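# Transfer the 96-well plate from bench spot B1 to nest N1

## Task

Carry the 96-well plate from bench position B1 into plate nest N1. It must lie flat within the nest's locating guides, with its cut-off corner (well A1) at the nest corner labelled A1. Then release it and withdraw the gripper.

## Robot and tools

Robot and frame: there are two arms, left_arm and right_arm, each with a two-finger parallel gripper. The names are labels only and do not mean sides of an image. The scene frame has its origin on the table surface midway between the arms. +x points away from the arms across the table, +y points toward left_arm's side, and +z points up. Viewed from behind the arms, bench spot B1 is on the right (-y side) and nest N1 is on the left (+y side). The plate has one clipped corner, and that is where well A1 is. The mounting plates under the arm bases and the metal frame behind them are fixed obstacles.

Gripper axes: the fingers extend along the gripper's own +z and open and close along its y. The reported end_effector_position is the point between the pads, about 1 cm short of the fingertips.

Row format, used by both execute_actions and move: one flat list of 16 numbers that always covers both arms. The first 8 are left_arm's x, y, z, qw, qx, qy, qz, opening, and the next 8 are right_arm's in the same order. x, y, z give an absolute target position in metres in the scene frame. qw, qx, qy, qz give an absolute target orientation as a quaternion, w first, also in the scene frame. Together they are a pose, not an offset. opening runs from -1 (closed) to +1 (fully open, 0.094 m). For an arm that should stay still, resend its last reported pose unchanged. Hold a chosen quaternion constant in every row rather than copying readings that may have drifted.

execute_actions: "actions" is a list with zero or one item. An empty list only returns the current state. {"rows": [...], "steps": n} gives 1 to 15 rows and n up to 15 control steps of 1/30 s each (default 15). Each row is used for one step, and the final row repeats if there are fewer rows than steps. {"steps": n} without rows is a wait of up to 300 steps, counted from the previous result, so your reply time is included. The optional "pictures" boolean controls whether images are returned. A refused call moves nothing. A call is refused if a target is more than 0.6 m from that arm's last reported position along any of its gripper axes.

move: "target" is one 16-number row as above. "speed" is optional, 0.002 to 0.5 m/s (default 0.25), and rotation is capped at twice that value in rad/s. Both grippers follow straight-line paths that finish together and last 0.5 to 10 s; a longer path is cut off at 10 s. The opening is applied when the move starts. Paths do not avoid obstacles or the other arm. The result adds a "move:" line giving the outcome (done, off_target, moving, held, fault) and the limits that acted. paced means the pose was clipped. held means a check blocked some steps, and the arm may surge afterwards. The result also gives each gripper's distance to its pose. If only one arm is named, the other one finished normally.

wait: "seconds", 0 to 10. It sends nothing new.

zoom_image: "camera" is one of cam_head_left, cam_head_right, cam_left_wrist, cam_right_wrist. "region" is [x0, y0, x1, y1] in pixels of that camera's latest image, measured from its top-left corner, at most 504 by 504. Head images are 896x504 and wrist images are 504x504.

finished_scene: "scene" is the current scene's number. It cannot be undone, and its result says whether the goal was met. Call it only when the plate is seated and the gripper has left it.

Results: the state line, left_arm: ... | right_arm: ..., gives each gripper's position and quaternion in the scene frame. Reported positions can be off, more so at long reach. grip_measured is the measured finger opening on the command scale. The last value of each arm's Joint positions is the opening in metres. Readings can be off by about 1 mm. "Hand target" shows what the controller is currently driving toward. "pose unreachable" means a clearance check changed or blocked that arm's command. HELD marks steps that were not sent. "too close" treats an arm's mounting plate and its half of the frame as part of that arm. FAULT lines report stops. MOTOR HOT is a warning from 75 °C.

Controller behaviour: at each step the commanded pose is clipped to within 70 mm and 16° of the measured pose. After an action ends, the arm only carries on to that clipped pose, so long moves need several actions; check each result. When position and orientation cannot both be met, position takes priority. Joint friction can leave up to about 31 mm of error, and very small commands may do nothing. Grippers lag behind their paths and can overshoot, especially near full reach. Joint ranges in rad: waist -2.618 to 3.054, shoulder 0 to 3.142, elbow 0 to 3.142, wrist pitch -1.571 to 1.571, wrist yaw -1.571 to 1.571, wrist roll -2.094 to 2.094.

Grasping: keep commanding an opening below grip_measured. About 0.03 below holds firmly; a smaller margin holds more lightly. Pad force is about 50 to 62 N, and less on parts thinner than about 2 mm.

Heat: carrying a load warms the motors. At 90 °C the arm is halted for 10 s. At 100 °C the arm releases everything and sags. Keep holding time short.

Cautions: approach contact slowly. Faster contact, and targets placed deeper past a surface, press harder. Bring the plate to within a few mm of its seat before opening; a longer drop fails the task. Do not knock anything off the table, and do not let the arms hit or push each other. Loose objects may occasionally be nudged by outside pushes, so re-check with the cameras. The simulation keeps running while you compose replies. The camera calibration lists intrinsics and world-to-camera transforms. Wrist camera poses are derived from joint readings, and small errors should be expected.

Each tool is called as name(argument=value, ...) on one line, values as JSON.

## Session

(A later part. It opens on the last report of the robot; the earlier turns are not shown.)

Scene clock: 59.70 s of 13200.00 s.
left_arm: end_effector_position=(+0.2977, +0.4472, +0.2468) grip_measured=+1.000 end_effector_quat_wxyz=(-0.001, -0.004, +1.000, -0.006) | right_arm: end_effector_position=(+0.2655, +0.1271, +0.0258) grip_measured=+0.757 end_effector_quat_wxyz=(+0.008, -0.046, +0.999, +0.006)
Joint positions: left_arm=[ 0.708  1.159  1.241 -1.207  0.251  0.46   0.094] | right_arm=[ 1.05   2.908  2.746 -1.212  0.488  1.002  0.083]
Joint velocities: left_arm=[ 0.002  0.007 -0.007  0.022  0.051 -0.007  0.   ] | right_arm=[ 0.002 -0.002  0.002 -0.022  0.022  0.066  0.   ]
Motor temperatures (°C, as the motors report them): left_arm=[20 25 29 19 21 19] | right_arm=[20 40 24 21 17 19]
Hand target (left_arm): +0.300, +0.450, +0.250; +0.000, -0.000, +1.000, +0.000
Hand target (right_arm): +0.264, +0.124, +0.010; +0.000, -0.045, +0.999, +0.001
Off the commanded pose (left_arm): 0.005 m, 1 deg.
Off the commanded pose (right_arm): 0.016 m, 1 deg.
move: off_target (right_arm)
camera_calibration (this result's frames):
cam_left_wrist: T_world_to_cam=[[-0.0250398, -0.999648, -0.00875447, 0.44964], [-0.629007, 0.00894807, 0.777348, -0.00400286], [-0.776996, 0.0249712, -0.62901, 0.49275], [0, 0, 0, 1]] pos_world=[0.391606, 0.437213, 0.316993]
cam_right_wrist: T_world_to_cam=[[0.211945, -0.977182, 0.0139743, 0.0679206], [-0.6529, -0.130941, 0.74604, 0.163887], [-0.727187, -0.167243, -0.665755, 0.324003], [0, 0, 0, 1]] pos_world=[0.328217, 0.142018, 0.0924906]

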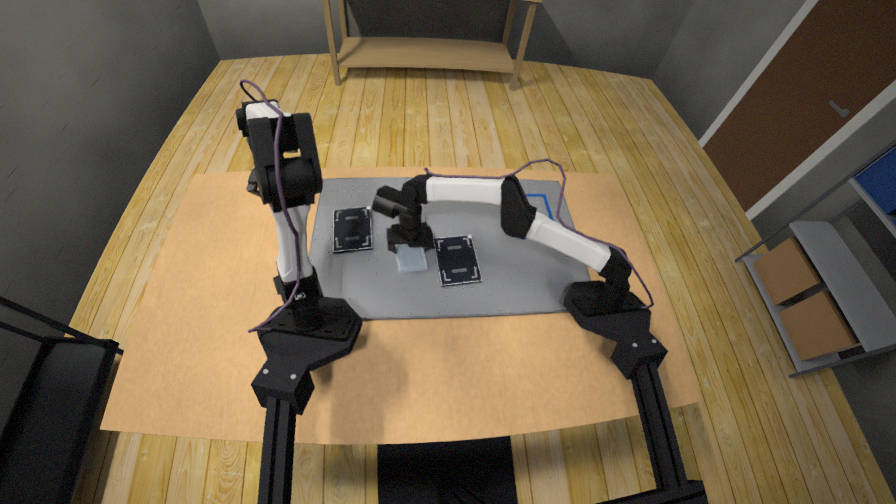

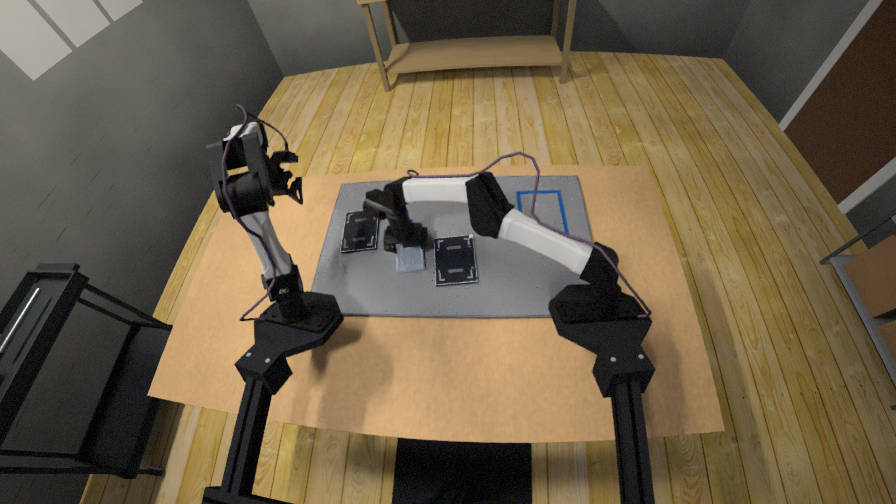

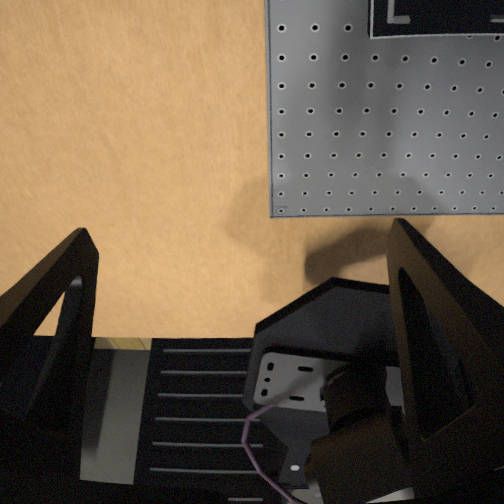

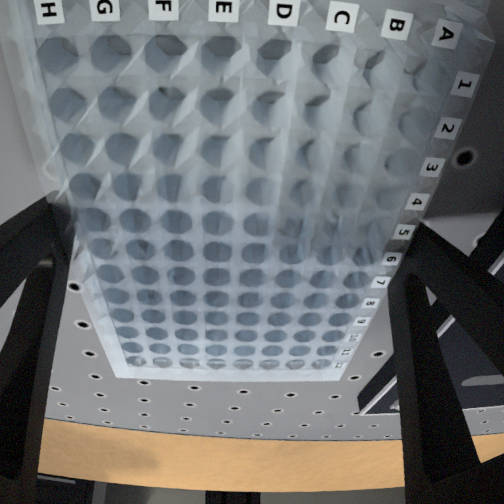

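move(target=[0.30,0.45,0.25,0,0,1,0,1,0.265,0.125,0.006,0,-0.045,0.999,0,0.74], speed=0.006)

move(target=[0.30,0.45,0.25,0,0,1,0,1,0.265,0.125,0.006,0,-0.045,0.999,0,1], speed=0.006)

move(target=[0.30,0.45,0.25,0,0,1,0,1,0.265,0.125,0.12,0,-0.045,0.999,0,1], speed=0.06)

move(target=[0.30,0.40,0.25,0,-0.045,0.999,0,1,0.30,-0.35,0.22,0,-0.045,0.999,0,1], speed=0.2)

move(target=[0.262,0.135,0.08,0,-0.045,0.999,0,1,0.30,-0.35,0.22,0,-0.045,0.999,0,1], speed=0.15)

Scene clock: 68.77 s of 13200.00 s.
left_arm: end_effector_position=(+0.2977, +0.4472, +0.2468) grip_measured=+1.000 end_effector_quat_wxyz=(-0.001, -0.004, +1.000, -0.006) | right_arm: end_effector_position=(+0.2661, +0.1283, +0.0258) grip_measured=+0.757 end_effector_quat_wxyz=(+0.009, -0.047, +0.999, +0.008)
Joint positions: left_arm=[ 0.708  1.159  1.241 -1.207  0.251  0.46   0.094] | right_arm=[ 1.05   2.908  2.746 -1.206  0.488  0.998  0.083]
Joint velocities: left_arm=[-0.002 -0.017 -0.002 -0.022 -0.022  0.037  0.   ] | right_arm=[-0.007  0.012  0.007  0.022 -0.007 -0.007 -0.   ]
Motor temperatures (°C, as the motors report them): left_arm=[20 25 29 19 21 19] | right_arm=[21 43 25 21 17 19]
Hand target (left_arm): +0.300, +0.450, +0.250; +0.000, -0.000, +1.000, +0.000
Hand target (right_arm): +0.264, +0.124, +0.007; +0.001, -0.045, +0.999, +0.002
Off the commanded pose (left_arm): 0.005 m, 1 deg.
Off the commanded pose (right_arm): 0.020 m, 1 deg.
After step 90, 2.53 s passed at rest.
move: off_target (right_arm)
camera_calibration (this result's frames):
cam_left_wrist: T_world_to_cam=[[-0.0250398, -0.999648, -0.00875447, 0.44964], [-0.629007, 0.00894807, 0.777348, -0.00400286], [-0.776996, 0.0249712, -0.62901, 0.49275], [0, 0, 0, 1]] pos_world=[0.391606, 0.437213, 0.316993]
cam_right_wrist: T_world_to_cam=[[0.212883, -0.977028, 0.00984173, 0.0688189], [-0.654625, -0.135143, 0.743776, 0.165497], [-0.72536, -0.16478, -0.668357, 0.323952], [0, 0, 0, 1]] pos_world=[0.328669, 0.142984, 0.0927455]

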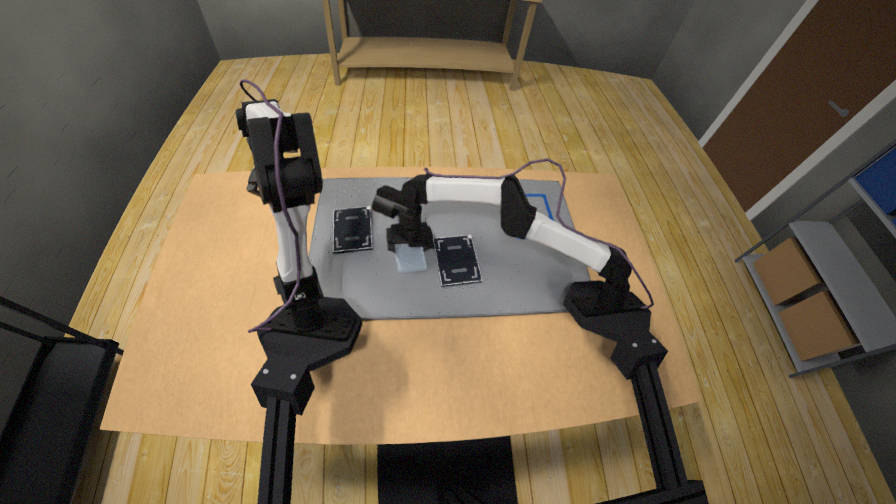

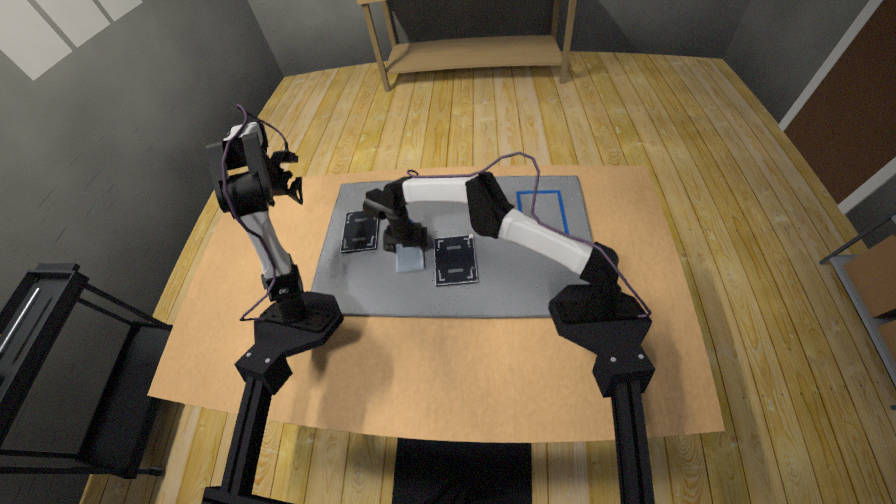

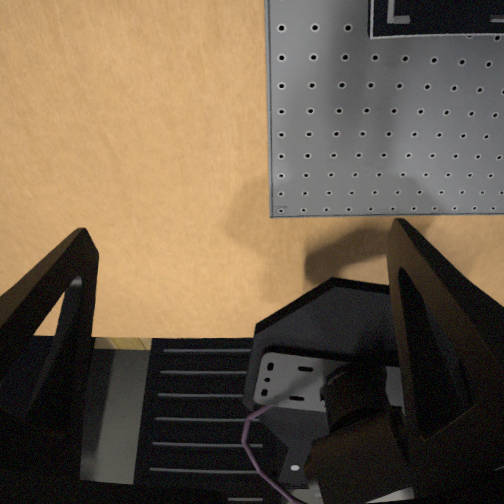

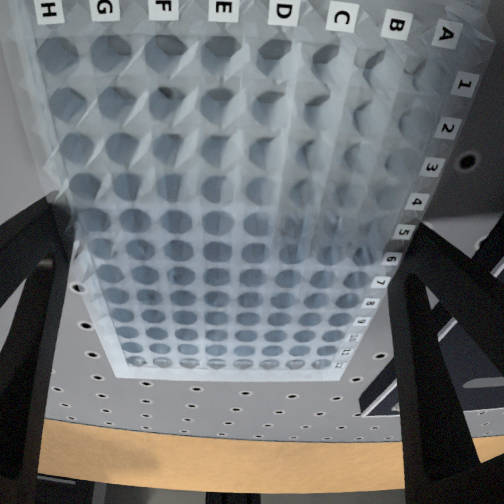

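Scene clock: 72.33 s of 13200.00 s.
left_arm: end_effector_position=(+0.2977, +0.4472, +0.2468) grip_measured=+1.000 end_effector_quat_wxyz=(-0.001, -0.004, +1.000, -0.006) | right_arm: end_effector_position=(+0.2662, +0.1287, +0.0258) grip_measured=+1.000 end_effector_quat_wxyz=(+0.009, -0.047, +0.999, +0.009)
Joint positions: left_arm=[ 0.708  1.159  1.241 -1.207  0.251  0.46   0.094] | right_arm=[ 1.05   2.908  2.746 -1.205  0.488  0.997  0.094]
Joint velocities: left_arm=[-0.002  0.022  0.007 -0.022 -0.037  0.066  0.   ] | right_arm=[ 0.027 -0.012  0.002 -0.051  0.007  0.007  0.   ]
Motor temperatures (°C, as the motors report them): left_arm=[20 26 29 19 21 19] | right_arm=[21 45 25 21 17 19]
Hand target (left_arm): +0.300, +0.450, +0.250; +0.000, -0.000, +1.000, +0.000
Hand target (right_arm): +0.264, +0.124, +0.007; +0.001, -0.045, +0.999, +0.002
Off the commanded pose (left_arm): 0.005 m, 1 deg.
Off the commanded pose (right_arm): 0.020 m, 1 deg.
move: off_target (right_arm)
camera_calibration (this result's frames):
cam_left_wrist: T_world_to_cam=[[-0.0250398, -0.999648, -0.00875447, 0.44964], [-0.629007, 0.00894807, 0.777348, -0.00400286], [-0.776996, 0.0249712, -0.62901, 0.49275], [0, 0, 0, 1]] pos_world=[0.391606, 0.437213, 0.316993]
cam_right_wrist: T_world_to_cam=[[0.212957, -0.977026, 0.00831905, 0.0691869], [-0.654574, -0.136343, 0.743601, 0.165714], [-0.725384, -0.163801, -0.668571, 0.323934], [0, 0, 0, 1]] pos_world=[0.328714, 0.143252, 0.092772]

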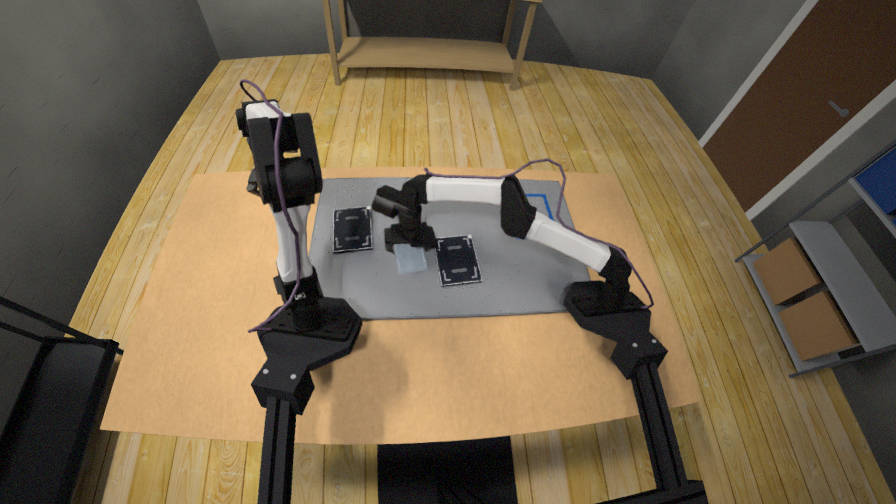

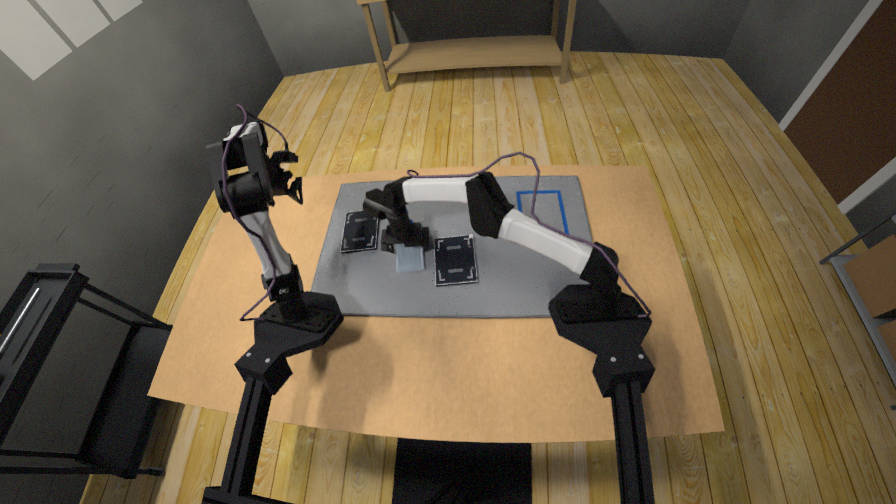

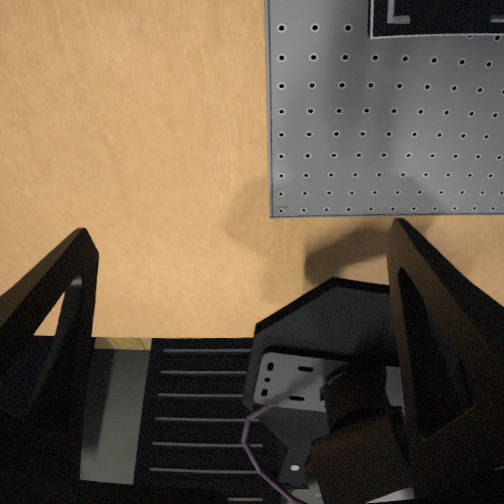

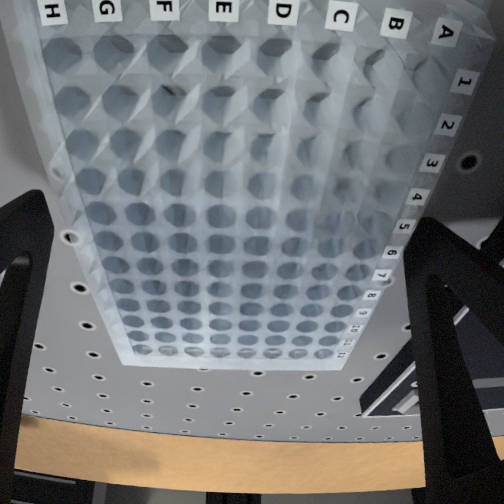

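Scene clock: 74.23 s of 13200.00 s.
left_arm: end_effector_position=(+0.2977, +0.4472, +0.2468) grip_measured=+1.000 end_effector_quat_wxyz=(-0.001, -0.004, +1.000, -0.006) | right_arm: end_effector_position=(+0.2610, +0.1259, +0.1108) grip_measured=+1.000 end_effector_quat_wxyz=(+0.005, -0.051, +0.999, +0.017)
Joint positions: left_arm=[ 0.708  1.159  1.241 -1.207  0.251  0.46   0.094] | right_arm=[ 1.126  2.804  2.83  -1.421  0.488  1.07   0.094]
Joint velocities: left_arm=[-0.002 -0.012  0.002 -0.037  0.037  0.037  0.   ] | right_arm=[-0.007 -0.007 -0.002 -0.007  0.007  0.037  0.   ]
Motor temperatures (°C, as the motors report them): left_arm=[20 26 29 19 21 19] | right_arm=[21 46 26 21 17 19]
Hand target (left_arm): +0.300, +0.450, +0.250; +0.000, -0.000, +1.000, +0.000
Hand target (right_arm): +0.266, +0.126, +0.120; +0.011, -0.045, +0.999, +0.021
Off the commanded pose (left_arm): 0.005 m, 1 deg.
Off the commanded pose (right_arm): 0.010 m, 2 deg.
elbow stopped short (right arm): the move would have taken joint 3 (elbow) straighter than the controller allows; a more bent joint 3 avoids this.
move: done
camera_calibration (this result's frames):
cam_left_wrist: T_world_to_cam=[[-0.0250398, -0.999648, -0.00875447, 0.44964], [-0.629007, 0.00894807, 0.777348, -0.00400286], [-0.776996, 0.0249712, -0.62901, 0.49275], [0, 0, 0, 1]] pos_world=[0.391606, 0.437213, 0.316993]
cam_right_wrist: T_world_to_cam=[[0.220319, -0.975394, -0.00812198, 0.0665676], [-0.647065, -0.152378, 0.747053, 0.0984273], [-0.729908, -0.159334, -0.664715, 0.376752], [0, 0, 0, 1]] pos_world=[0.324017, 0.139957, 0.177443]

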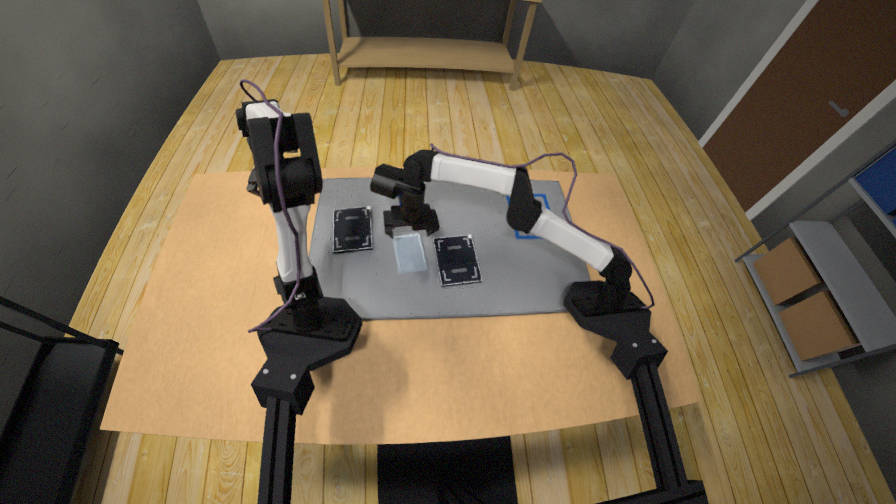

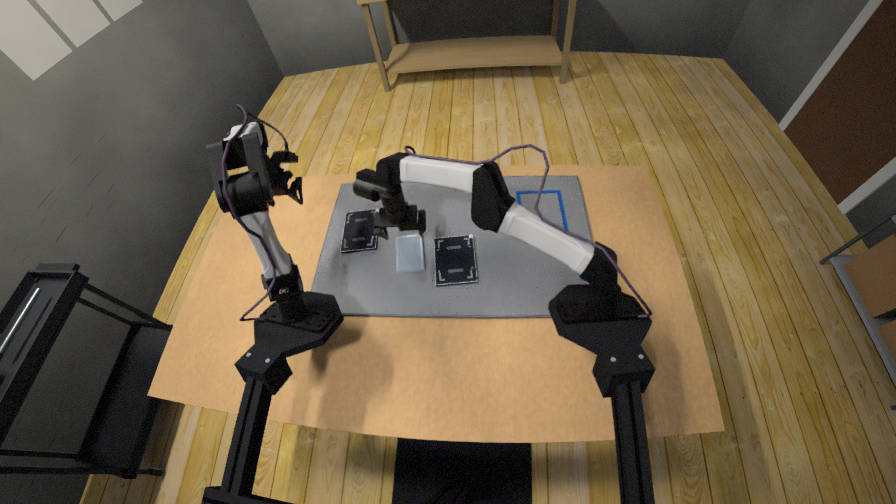

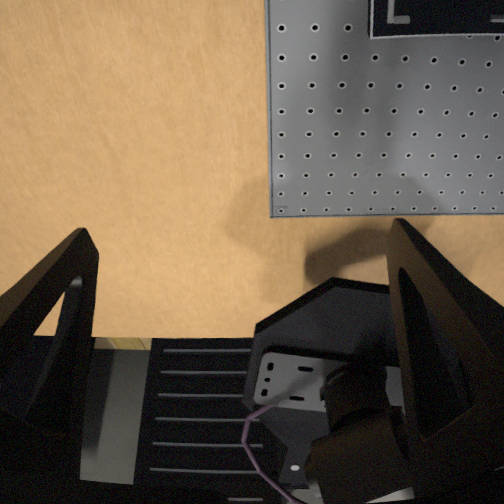

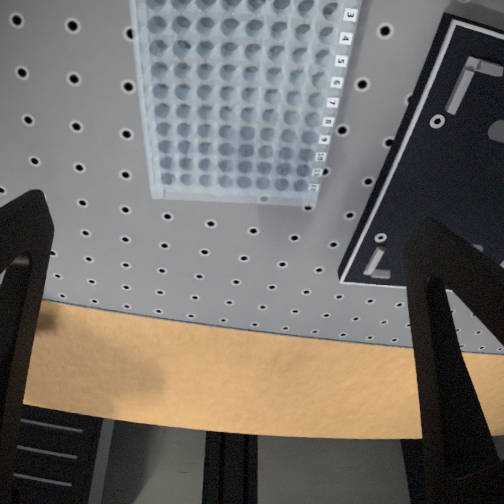

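Scene clock: 77.40 s of 13200.00 s.
left_arm: end_effector_position=(+0.3036, +0.4017, +0.2503) grip_measured=+1.000 end_effector_quat_wxyz=(-0.002, -0.044, +0.999, -0.001) | right_arm: end_effector_position=(+0.3042, -0.3470, +0.2213) grip_measured=+1.000 end_effector_quat_wxyz=(-0.002, -0.042, +0.999, +0.003)
Joint positions: left_arm=[ 0.456  1.101  1.229 -1.207  0.127  0.15   0.094] | right_arm=[ 0.104  1.026  1.033 -1.092  0.139  0.081  0.094]
Joint velocities: left_arm=[ 0.017 -0.002 -0.002 -0.051 -0.007 -0.066  0.   ] | right_arm=[-0.007  0.002 -0.017 -0.022  0.051 -0.095  0.   ]
Motor temperatures (°C, as the motors report them): left_arm=[20 26 29 19 21 19] | right_arm=[21 46 25 21 17 19]
Hand target (left_arm): +0.299, +0.400, +0.250; -0.002, -0.044, +0.999, +0.001
Hand target (right_arm): +0.299, -0.349, +0.222; -0.007, -0.042, +0.999, +0.005
Off the commanded pose (left_arm): 0.004 m, 0 deg.
Off the commanded pose (right_arm): 0.005 m, 1 deg.
move: done
camera_calibration (this result's frames):
cam_left_wrist: T_world_to_cam=[[0.055296, -0.998305, -0.0181279, 0.381795], [-0.626278, -0.0488181, 0.77807, 0.0196525], [-0.777637, -0.0316711, -0.627916, 0.523408], [0, 0, 0, 1]] pos_world=[0.398217, 0.398684, 0.320286]
cam_right_wrist: T_world_to_cam=[[0.204141, -0.978806, 0.0163179, -0.405028], [-0.639056, -0.120618, 0.759644, -0.022423], [-0.741575, -0.165502, -0.650134, 0.40454], [0, 0, 0, 1]] pos_world=[0.36835, -0.332196, 0.286648]

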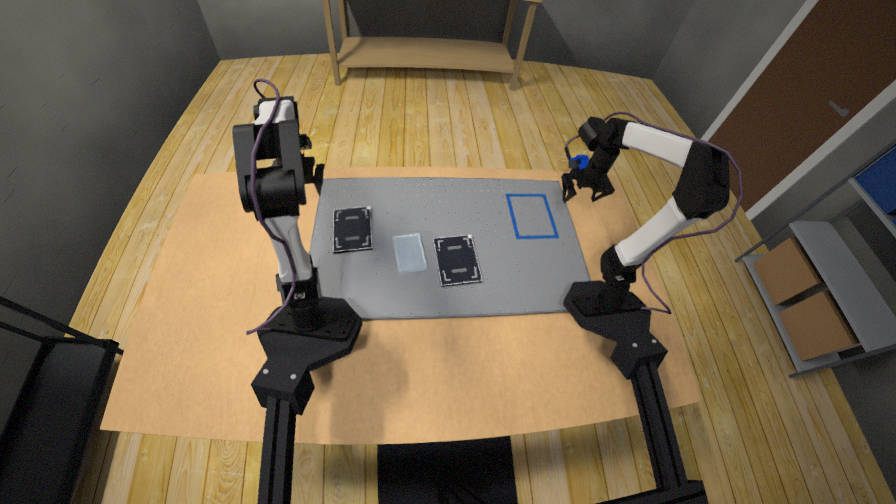

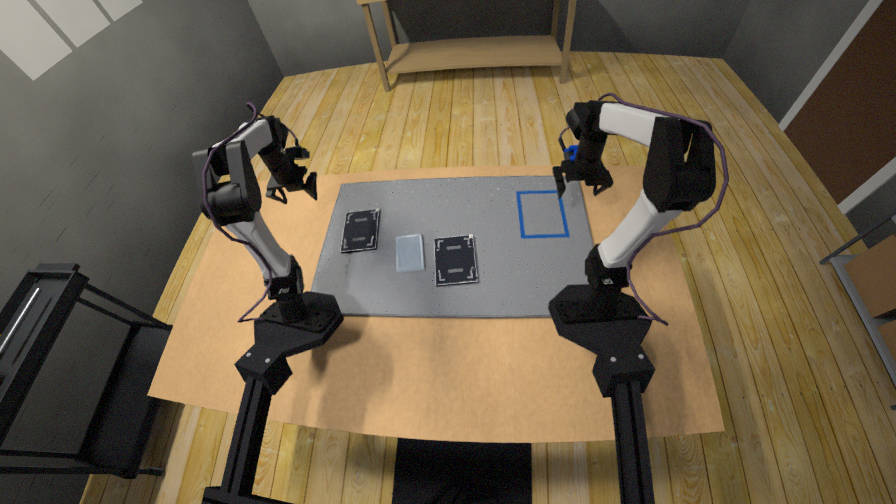

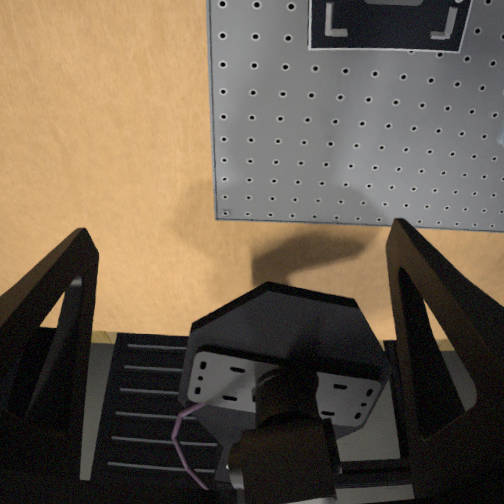

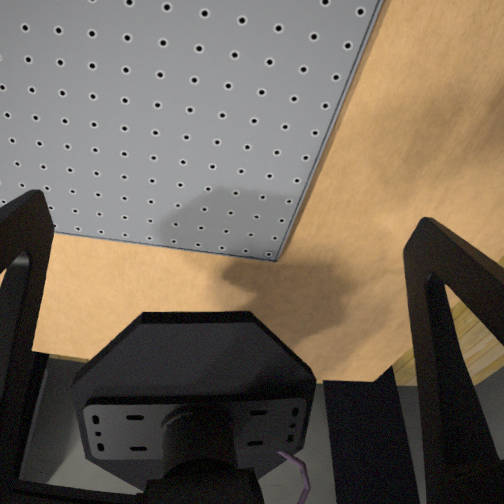

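Scene clock: 80.07 s of 13200.00 s.
left_arm: end_effector_position=(+0.2500, +0.1424, +0.0791) grip_measured=+1.000 end_effector_quat_wxyz=(-0.016, -0.035, +0.999, +0.014) | right_arm: end_effector_position=(+0.3042, -0.3470, +0.2213) grip_measured=+1.000 end_effector_quat_wxyz=(-0.002, -0.045, +0.999, +0.003)
Joint positions: left_arm=[-0.627  1.677  1.004 -0.58  -0.362 -0.833  0.094] | right_arm=[ 0.104  1.026  1.033 -1.092  0.139  0.074  0.094]
Joint velocities: left_arm=[ 0.017  0.002 -0.007 -0.022 -0.022  0.007  0.   ] | right_arm=[-0.002 -0.012 -0.002  0.037  0.007  0.037  0.   ]
Motor temperatures (°C, as the motors report them): left_arm=[20 26 29 19 21 19] | right_arm=[21 45 25 21 17 19]
Hand target (left_arm): +0.257, +0.135, +0.080; -0.004, -0.042, +0.999, +0.007
Hand target (right_arm): +0.300, -0.350, +0.220; -0.000, -0.045, +0.999, -0.000
Off the commanded pose (left_arm): 0.014 m, 3 deg.
Off the commanded pose (right_arm): 0.005 m, 0 deg.
move: off_target (left_arm)
camera_calibration (this result's frames):
cam_left_wrist: T_world_to_cam=[[0.03701, -0.99815, -0.0482424, 0.129713], [-0.603266, -0.0608026, 0.795219, 0.10115], [-0.796681, -0.000328076, -0.6044, 0.3644], [0, 0, 0, 1]] pos_world=[0.34653, 0.135743, 0.146065]
cam_right_wrist: T_world_to_cam=[[0.210483, -0.977462, 0.0162949, -0.406486], [-0.638289, -0.124784, 0.759616, -0.0240958], [-0.740462, -0.170287, -0.650167, 0.402548], [0, 0, 0, 1]] pos_world=[0.36825, -0.331782, 0.286651]

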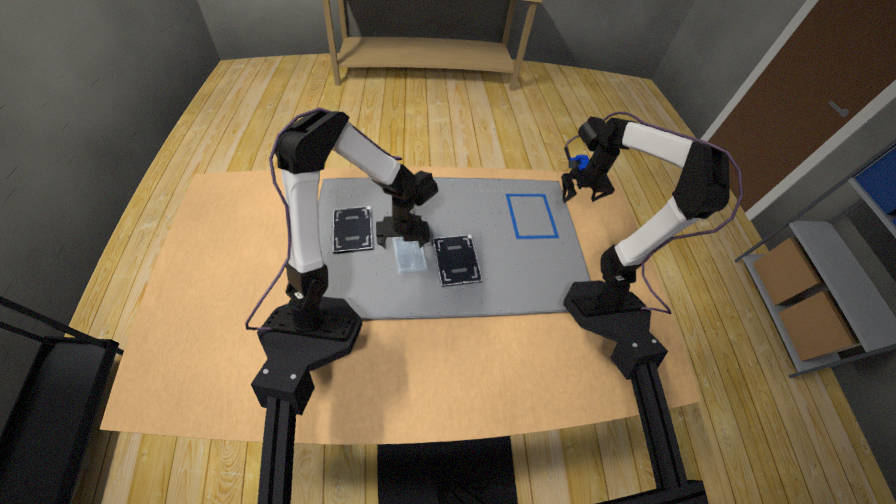

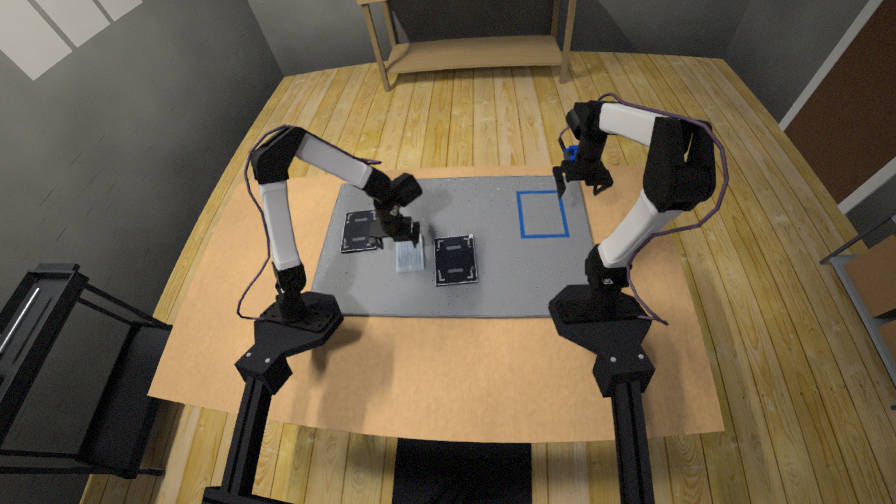

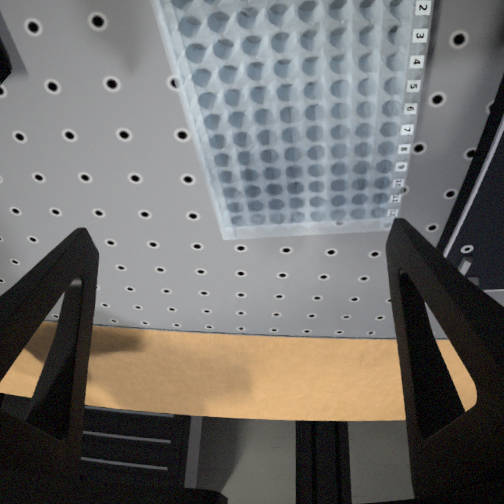

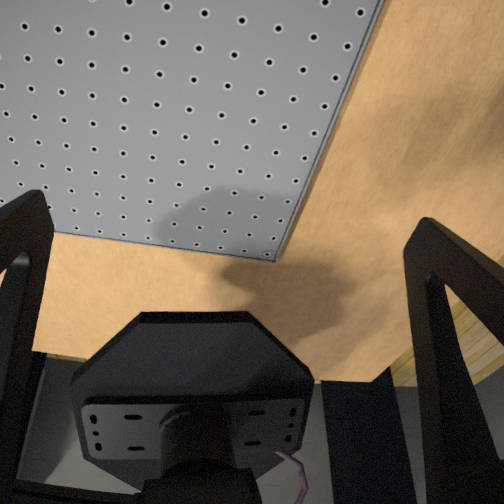

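move(target=[0.272,0.108,0.04,0,-0.045,0.999,0,1,0.30,-0.35,0.22,0,-0.045,0.999,0,1], speed=0.03)

Scene clock: 83.90 s of 13200.00 s.
left_arm: end_effector_position=(+0.2622, +0.1120, +0.0422) grip_measured=+1.000 end_effector_quat_wxyz=(-0.008, -0.040, +0.999, +0.006) | right_arm: end_effector_position=(+0.3042, -0.3470, +0.2213) grip_measured=+1.000 end_effector_quat_wxyz=(-0.002, -0.045, +0.999, +0.003)
Joint positions: left_arm=[-0.627  1.856  1.098 -0.471 -0.364 -0.833  0.094] | right_arm=[ 0.104  1.026  1.033 -1.092  0.139  0.074  0.094]
Joint velocities: left_arm=[ 0.017  0.002  0.002  0.066 -0.007  0.007  0.   ] | right_arm=[-0.007  0.002 -0.007 -0.037  0.007 -0.051  0.   ]
Motor temperatures (°C, as the motors report them): left_arm=[20 26 29 19 21 19] | right_arm=[20 44 25 21 17 19]
Hand target (left_arm): +0.271, +0.108, +0.040; +0.000, -0.045, +0.999, -0.000
Hand target (right_arm): +0.300, -0.350, +0.220; -0.000, -0.045, +0.999, -0.000
Off the commanded pose (left_arm): 0.011 m, 1 deg.
Off the commanded pose (right_arm): 0.005 m, 0 deg.
move: off_target (left_arm)
camera_calibration (this result's frames):
cam_left_wrist: T_world_to_cam=[[0.0468812, -0.998341, -0.0334202, 0.0940085], [-0.616192, -0.0552362, 0.785657, 0.139237], [-0.7862, -0.0162393, -0.617759, 0.351475], [0, 0, 0, 1]] pos_world=[0.357719, 0.107251, 0.110876]
cam_right_wrist: T_world_to_cam=[[0.210483, -0.977462, 0.0162949, -0.406486], [-0.638289, -0.124784, 0.759616, -0.0240958], [-0.740462, -0.170287, -0.650167, 0.402548], [0, 0, 0, 1]] pos_world=[0.36825, -0.331782, 0.286651]

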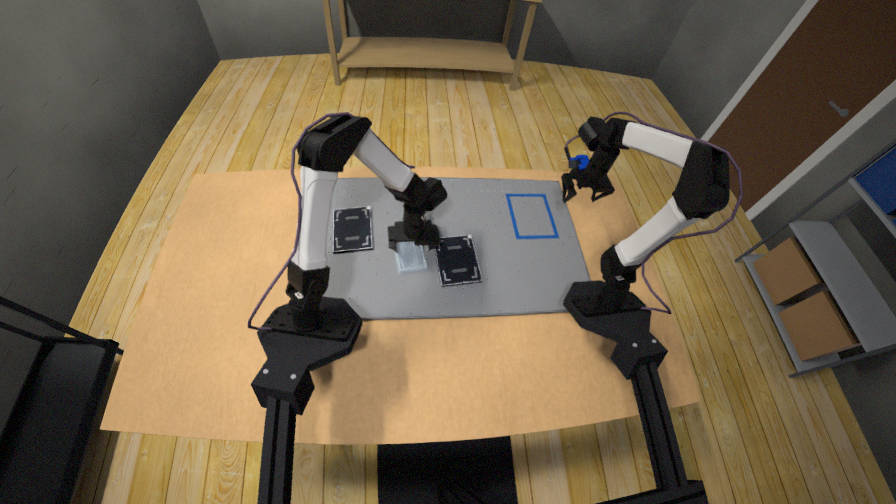

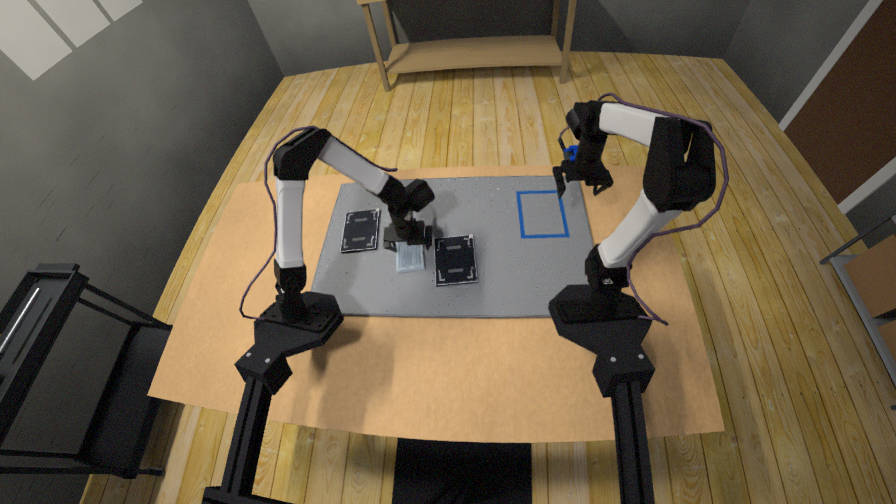

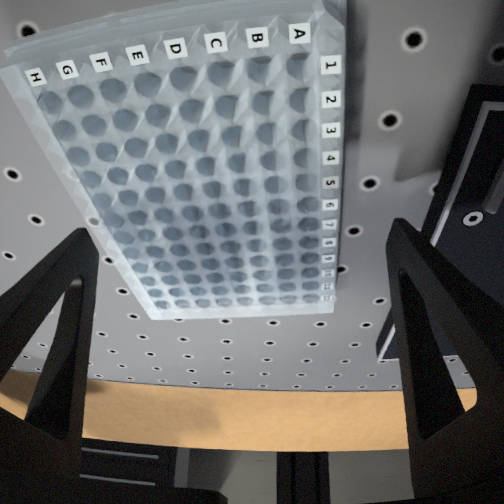

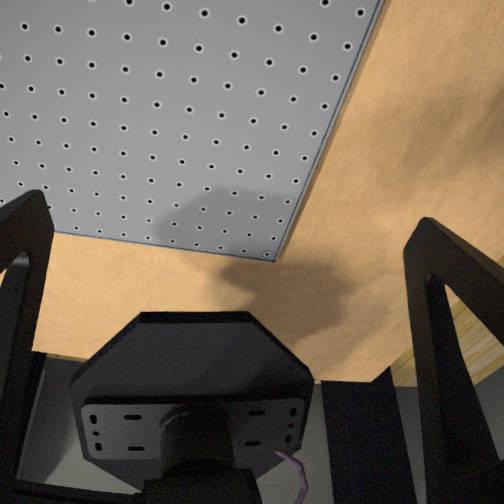

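move(target=[0.275,0.122,0.03,0,-0.078,0.997,0,1,0.30,-0.35,0.22,0,-0.045,0.999,0,1], speed=0.015)

Scene clock: 91.10 s of 13200.00 s.
left_arm: end_effector_position=(+0.2797, +0.1181, +0.0367) grip_measured=+1.000 end_effector_quat_wxyz=(+0.005, -0.071, +0.997, -0.002) | right_arm: end_effector_position=(+0.3042, -0.3470, +0.2213) grip_measured=+1.000 end_effector_quat_wxyz=(-0.002, -0.045, +0.999, +0.003)
Joint positions: left_arm=[-0.58   1.856  1.098 -0.422 -0.353 -0.837  0.094] | right_arm=[ 0.104  1.026  1.033 -1.092  0.139  0.074  0.094]
Joint velocities: left_arm=[-0.002 -0.007 -0.022 -0.125 -0.037 -0.007  0.   ] | right_arm=[-0.002 -0.012 -0.022 -0.022 -0.066 -0.051  0.   ]
Motor temperatures (°C, as the motors report them): left_arm=[20 27 29 19 21 19] | right_arm=[20 43 25 21 17 19]
Hand target (left_arm): +0.275, +0.122, +0.030; -0.000, -0.078, +0.997, -0.001
Hand target (right_arm): +0.300, -0.350, +0.220; -0.000, -0.045, +0.999, -0.000
Off the commanded pose (left_arm): 0.009 m, 1 deg.
Off the commanded pose (right_arm): 0.005 m, 0 deg.
After step 90, 1.40 s passed at rest.
move: done
camera_calibration (this result's frames):
cam_left_wrist: T_world_to_cam=[[0.10952, -0.99386, -0.0157671, 0.0803487], [-0.633564, -0.0820218, 0.769331, 0.163304], [-0.7659, -0.0742678, -0.638656, 0.363782], [0, 0, 0, 1]] pos_world=[0.373285, 0.120267, 0.107964]
cam_right_wrist: T_world_to_cam=[[0.210483, -0.977462, 0.0162949, -0.406486], [-0.638289, -0.124784, 0.759616, -0.0240958], [-0.740462, -0.170287, -0.650167, 0.402548], [0, 0, 0, 1]] pos_world=[0.36825, -0.331782, 0.286651]

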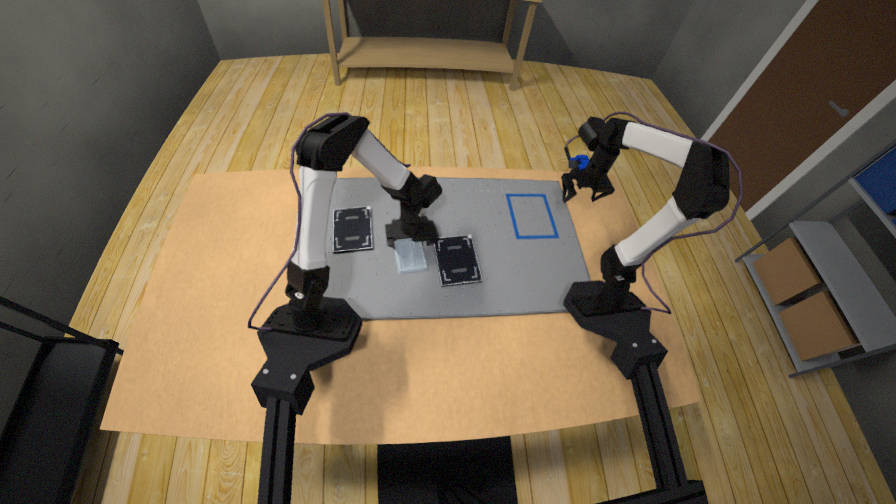

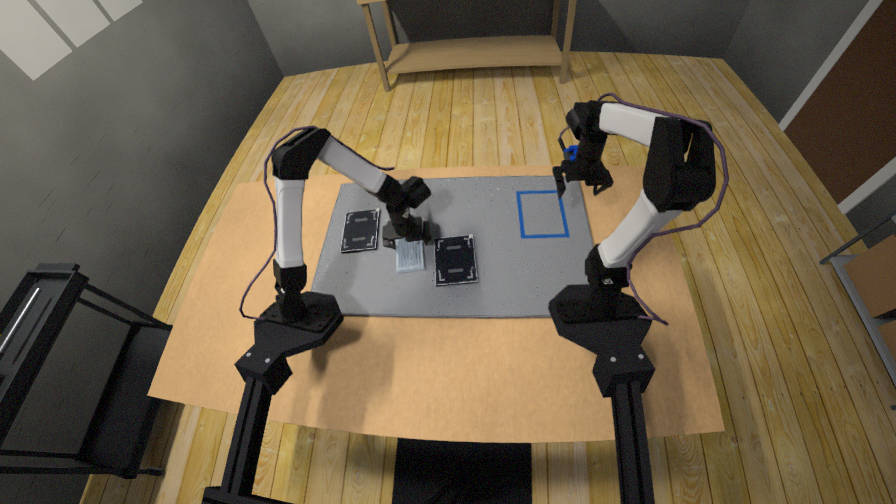

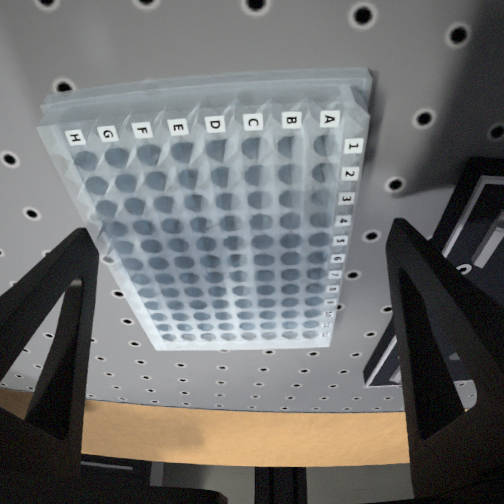

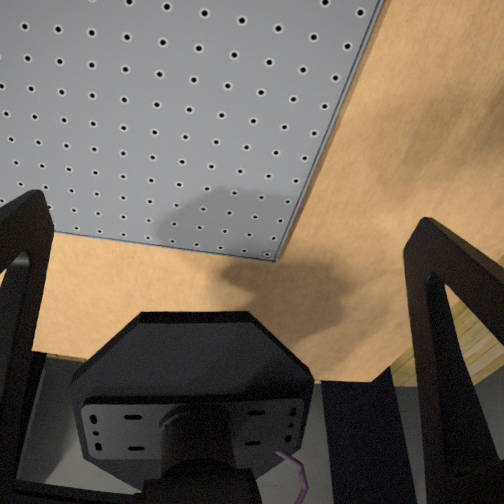

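move(target=[0.262,0.136,0.03,0,-0.10,0.995,0,1,0.30,-0.35,0.22,0,-0.045,0.999,0,1], speed=0.015)

Scene clock: 95.03 s of 13200.00 s.
left_arm: end_effector_position=(+0.2608, +0.1328, +0.0289) grip_measured=+1.000 end_effector_quat_wxyz=(-0.003, -0.088, +0.996, +0.005) | right_arm: end_effector_position=(+0.3042, -0.3470, +0.2213) grip_measured=+1.000 end_effector_quat_wxyz=(-0.002, -0.045, +0.999, +0.003)
Joint positions: left_arm=[-0.574  1.836  1.008 -0.374 -0.35  -0.874  0.094] | right_arm=[ 0.104  1.026  1.033 -1.092  0.139  0.074  0.094]
Joint velocities: left_arm=[ 0.002 -0.012 -0.007 -0.081 -0.066  0.022  0.   ] | right_arm=[ 0.007 -0.017 -0.012  0.066  0.022 -0.066  0.   ]
Motor temperatures (°C, as the motors report them): left_arm=[20 27 28 19 21 19] | right_arm=[20 42 25 21 17 19]
Hand target (left_arm): +0.262, +0.136, +0.030; -0.000, -0.100, +0.995, +0.000
Hand target (right_arm): +0.300, -0.350, +0.220; -0.000, -0.045, +0.999, -0.000
Off the commanded pose (left_arm): 0.004 m, 2 deg.
Off the commanded pose (right_arm): 0.005 m, 0 deg.
move: done
camera_calibration (this result's frames):
cam_left_wrist: T_world_to_cam=[[0.143214, -0.989189, -0.0315349, 0.0879471], [-0.616188, -0.114055, 0.779297, 0.157911], [-0.774469, -0.0921753, -0.62586, 0.349726], [0, 0, 0, 1]] pos_world=[0.355559, 0.137243, 0.0985934]
cam_right_wrist: T_world_to_cam=[[0.210483, -0.977462, 0.0162949, -0.406486], [-0.638289, -0.124784, 0.759616, -0.0240958], [-0.740462, -0.170287, -0.650167, 0.402548], [0, 0, 0, 1]] pos_world=[0.36825, -0.331782, 0.286651]

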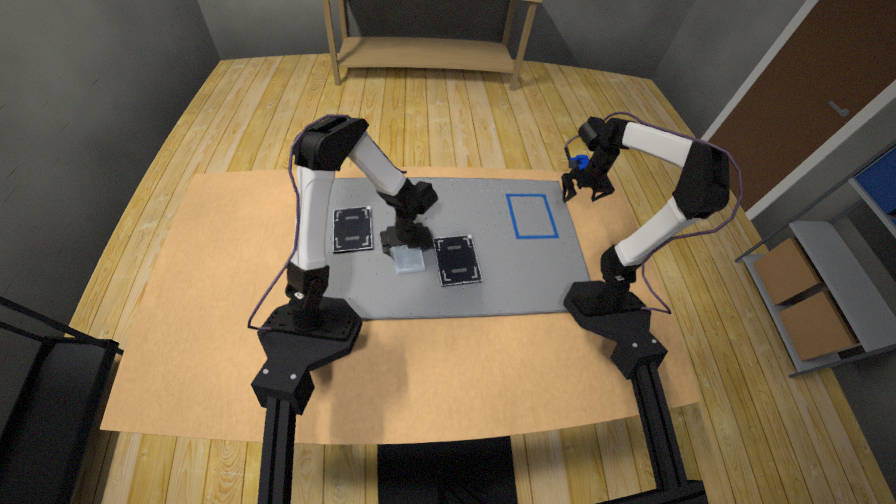

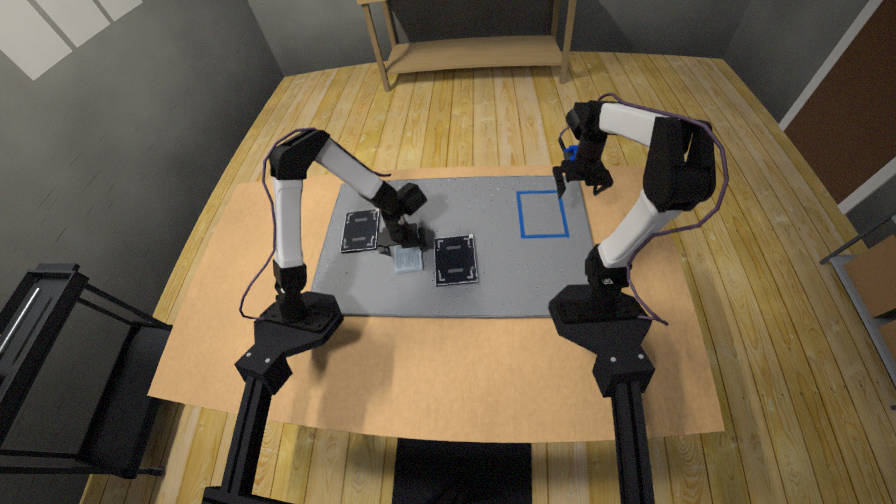

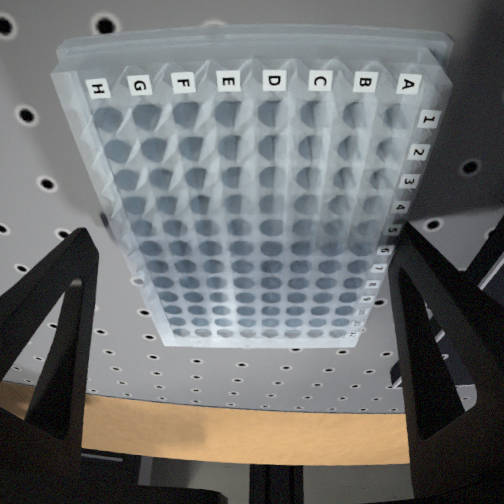

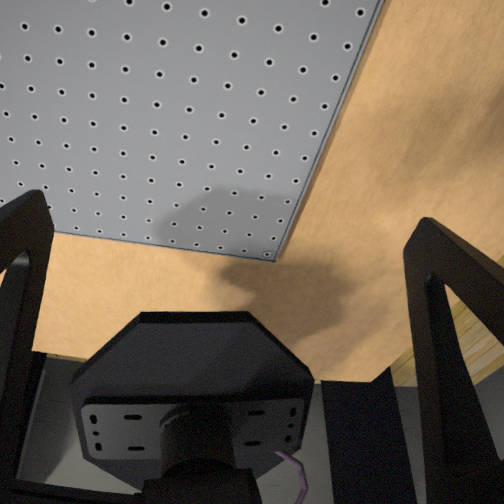

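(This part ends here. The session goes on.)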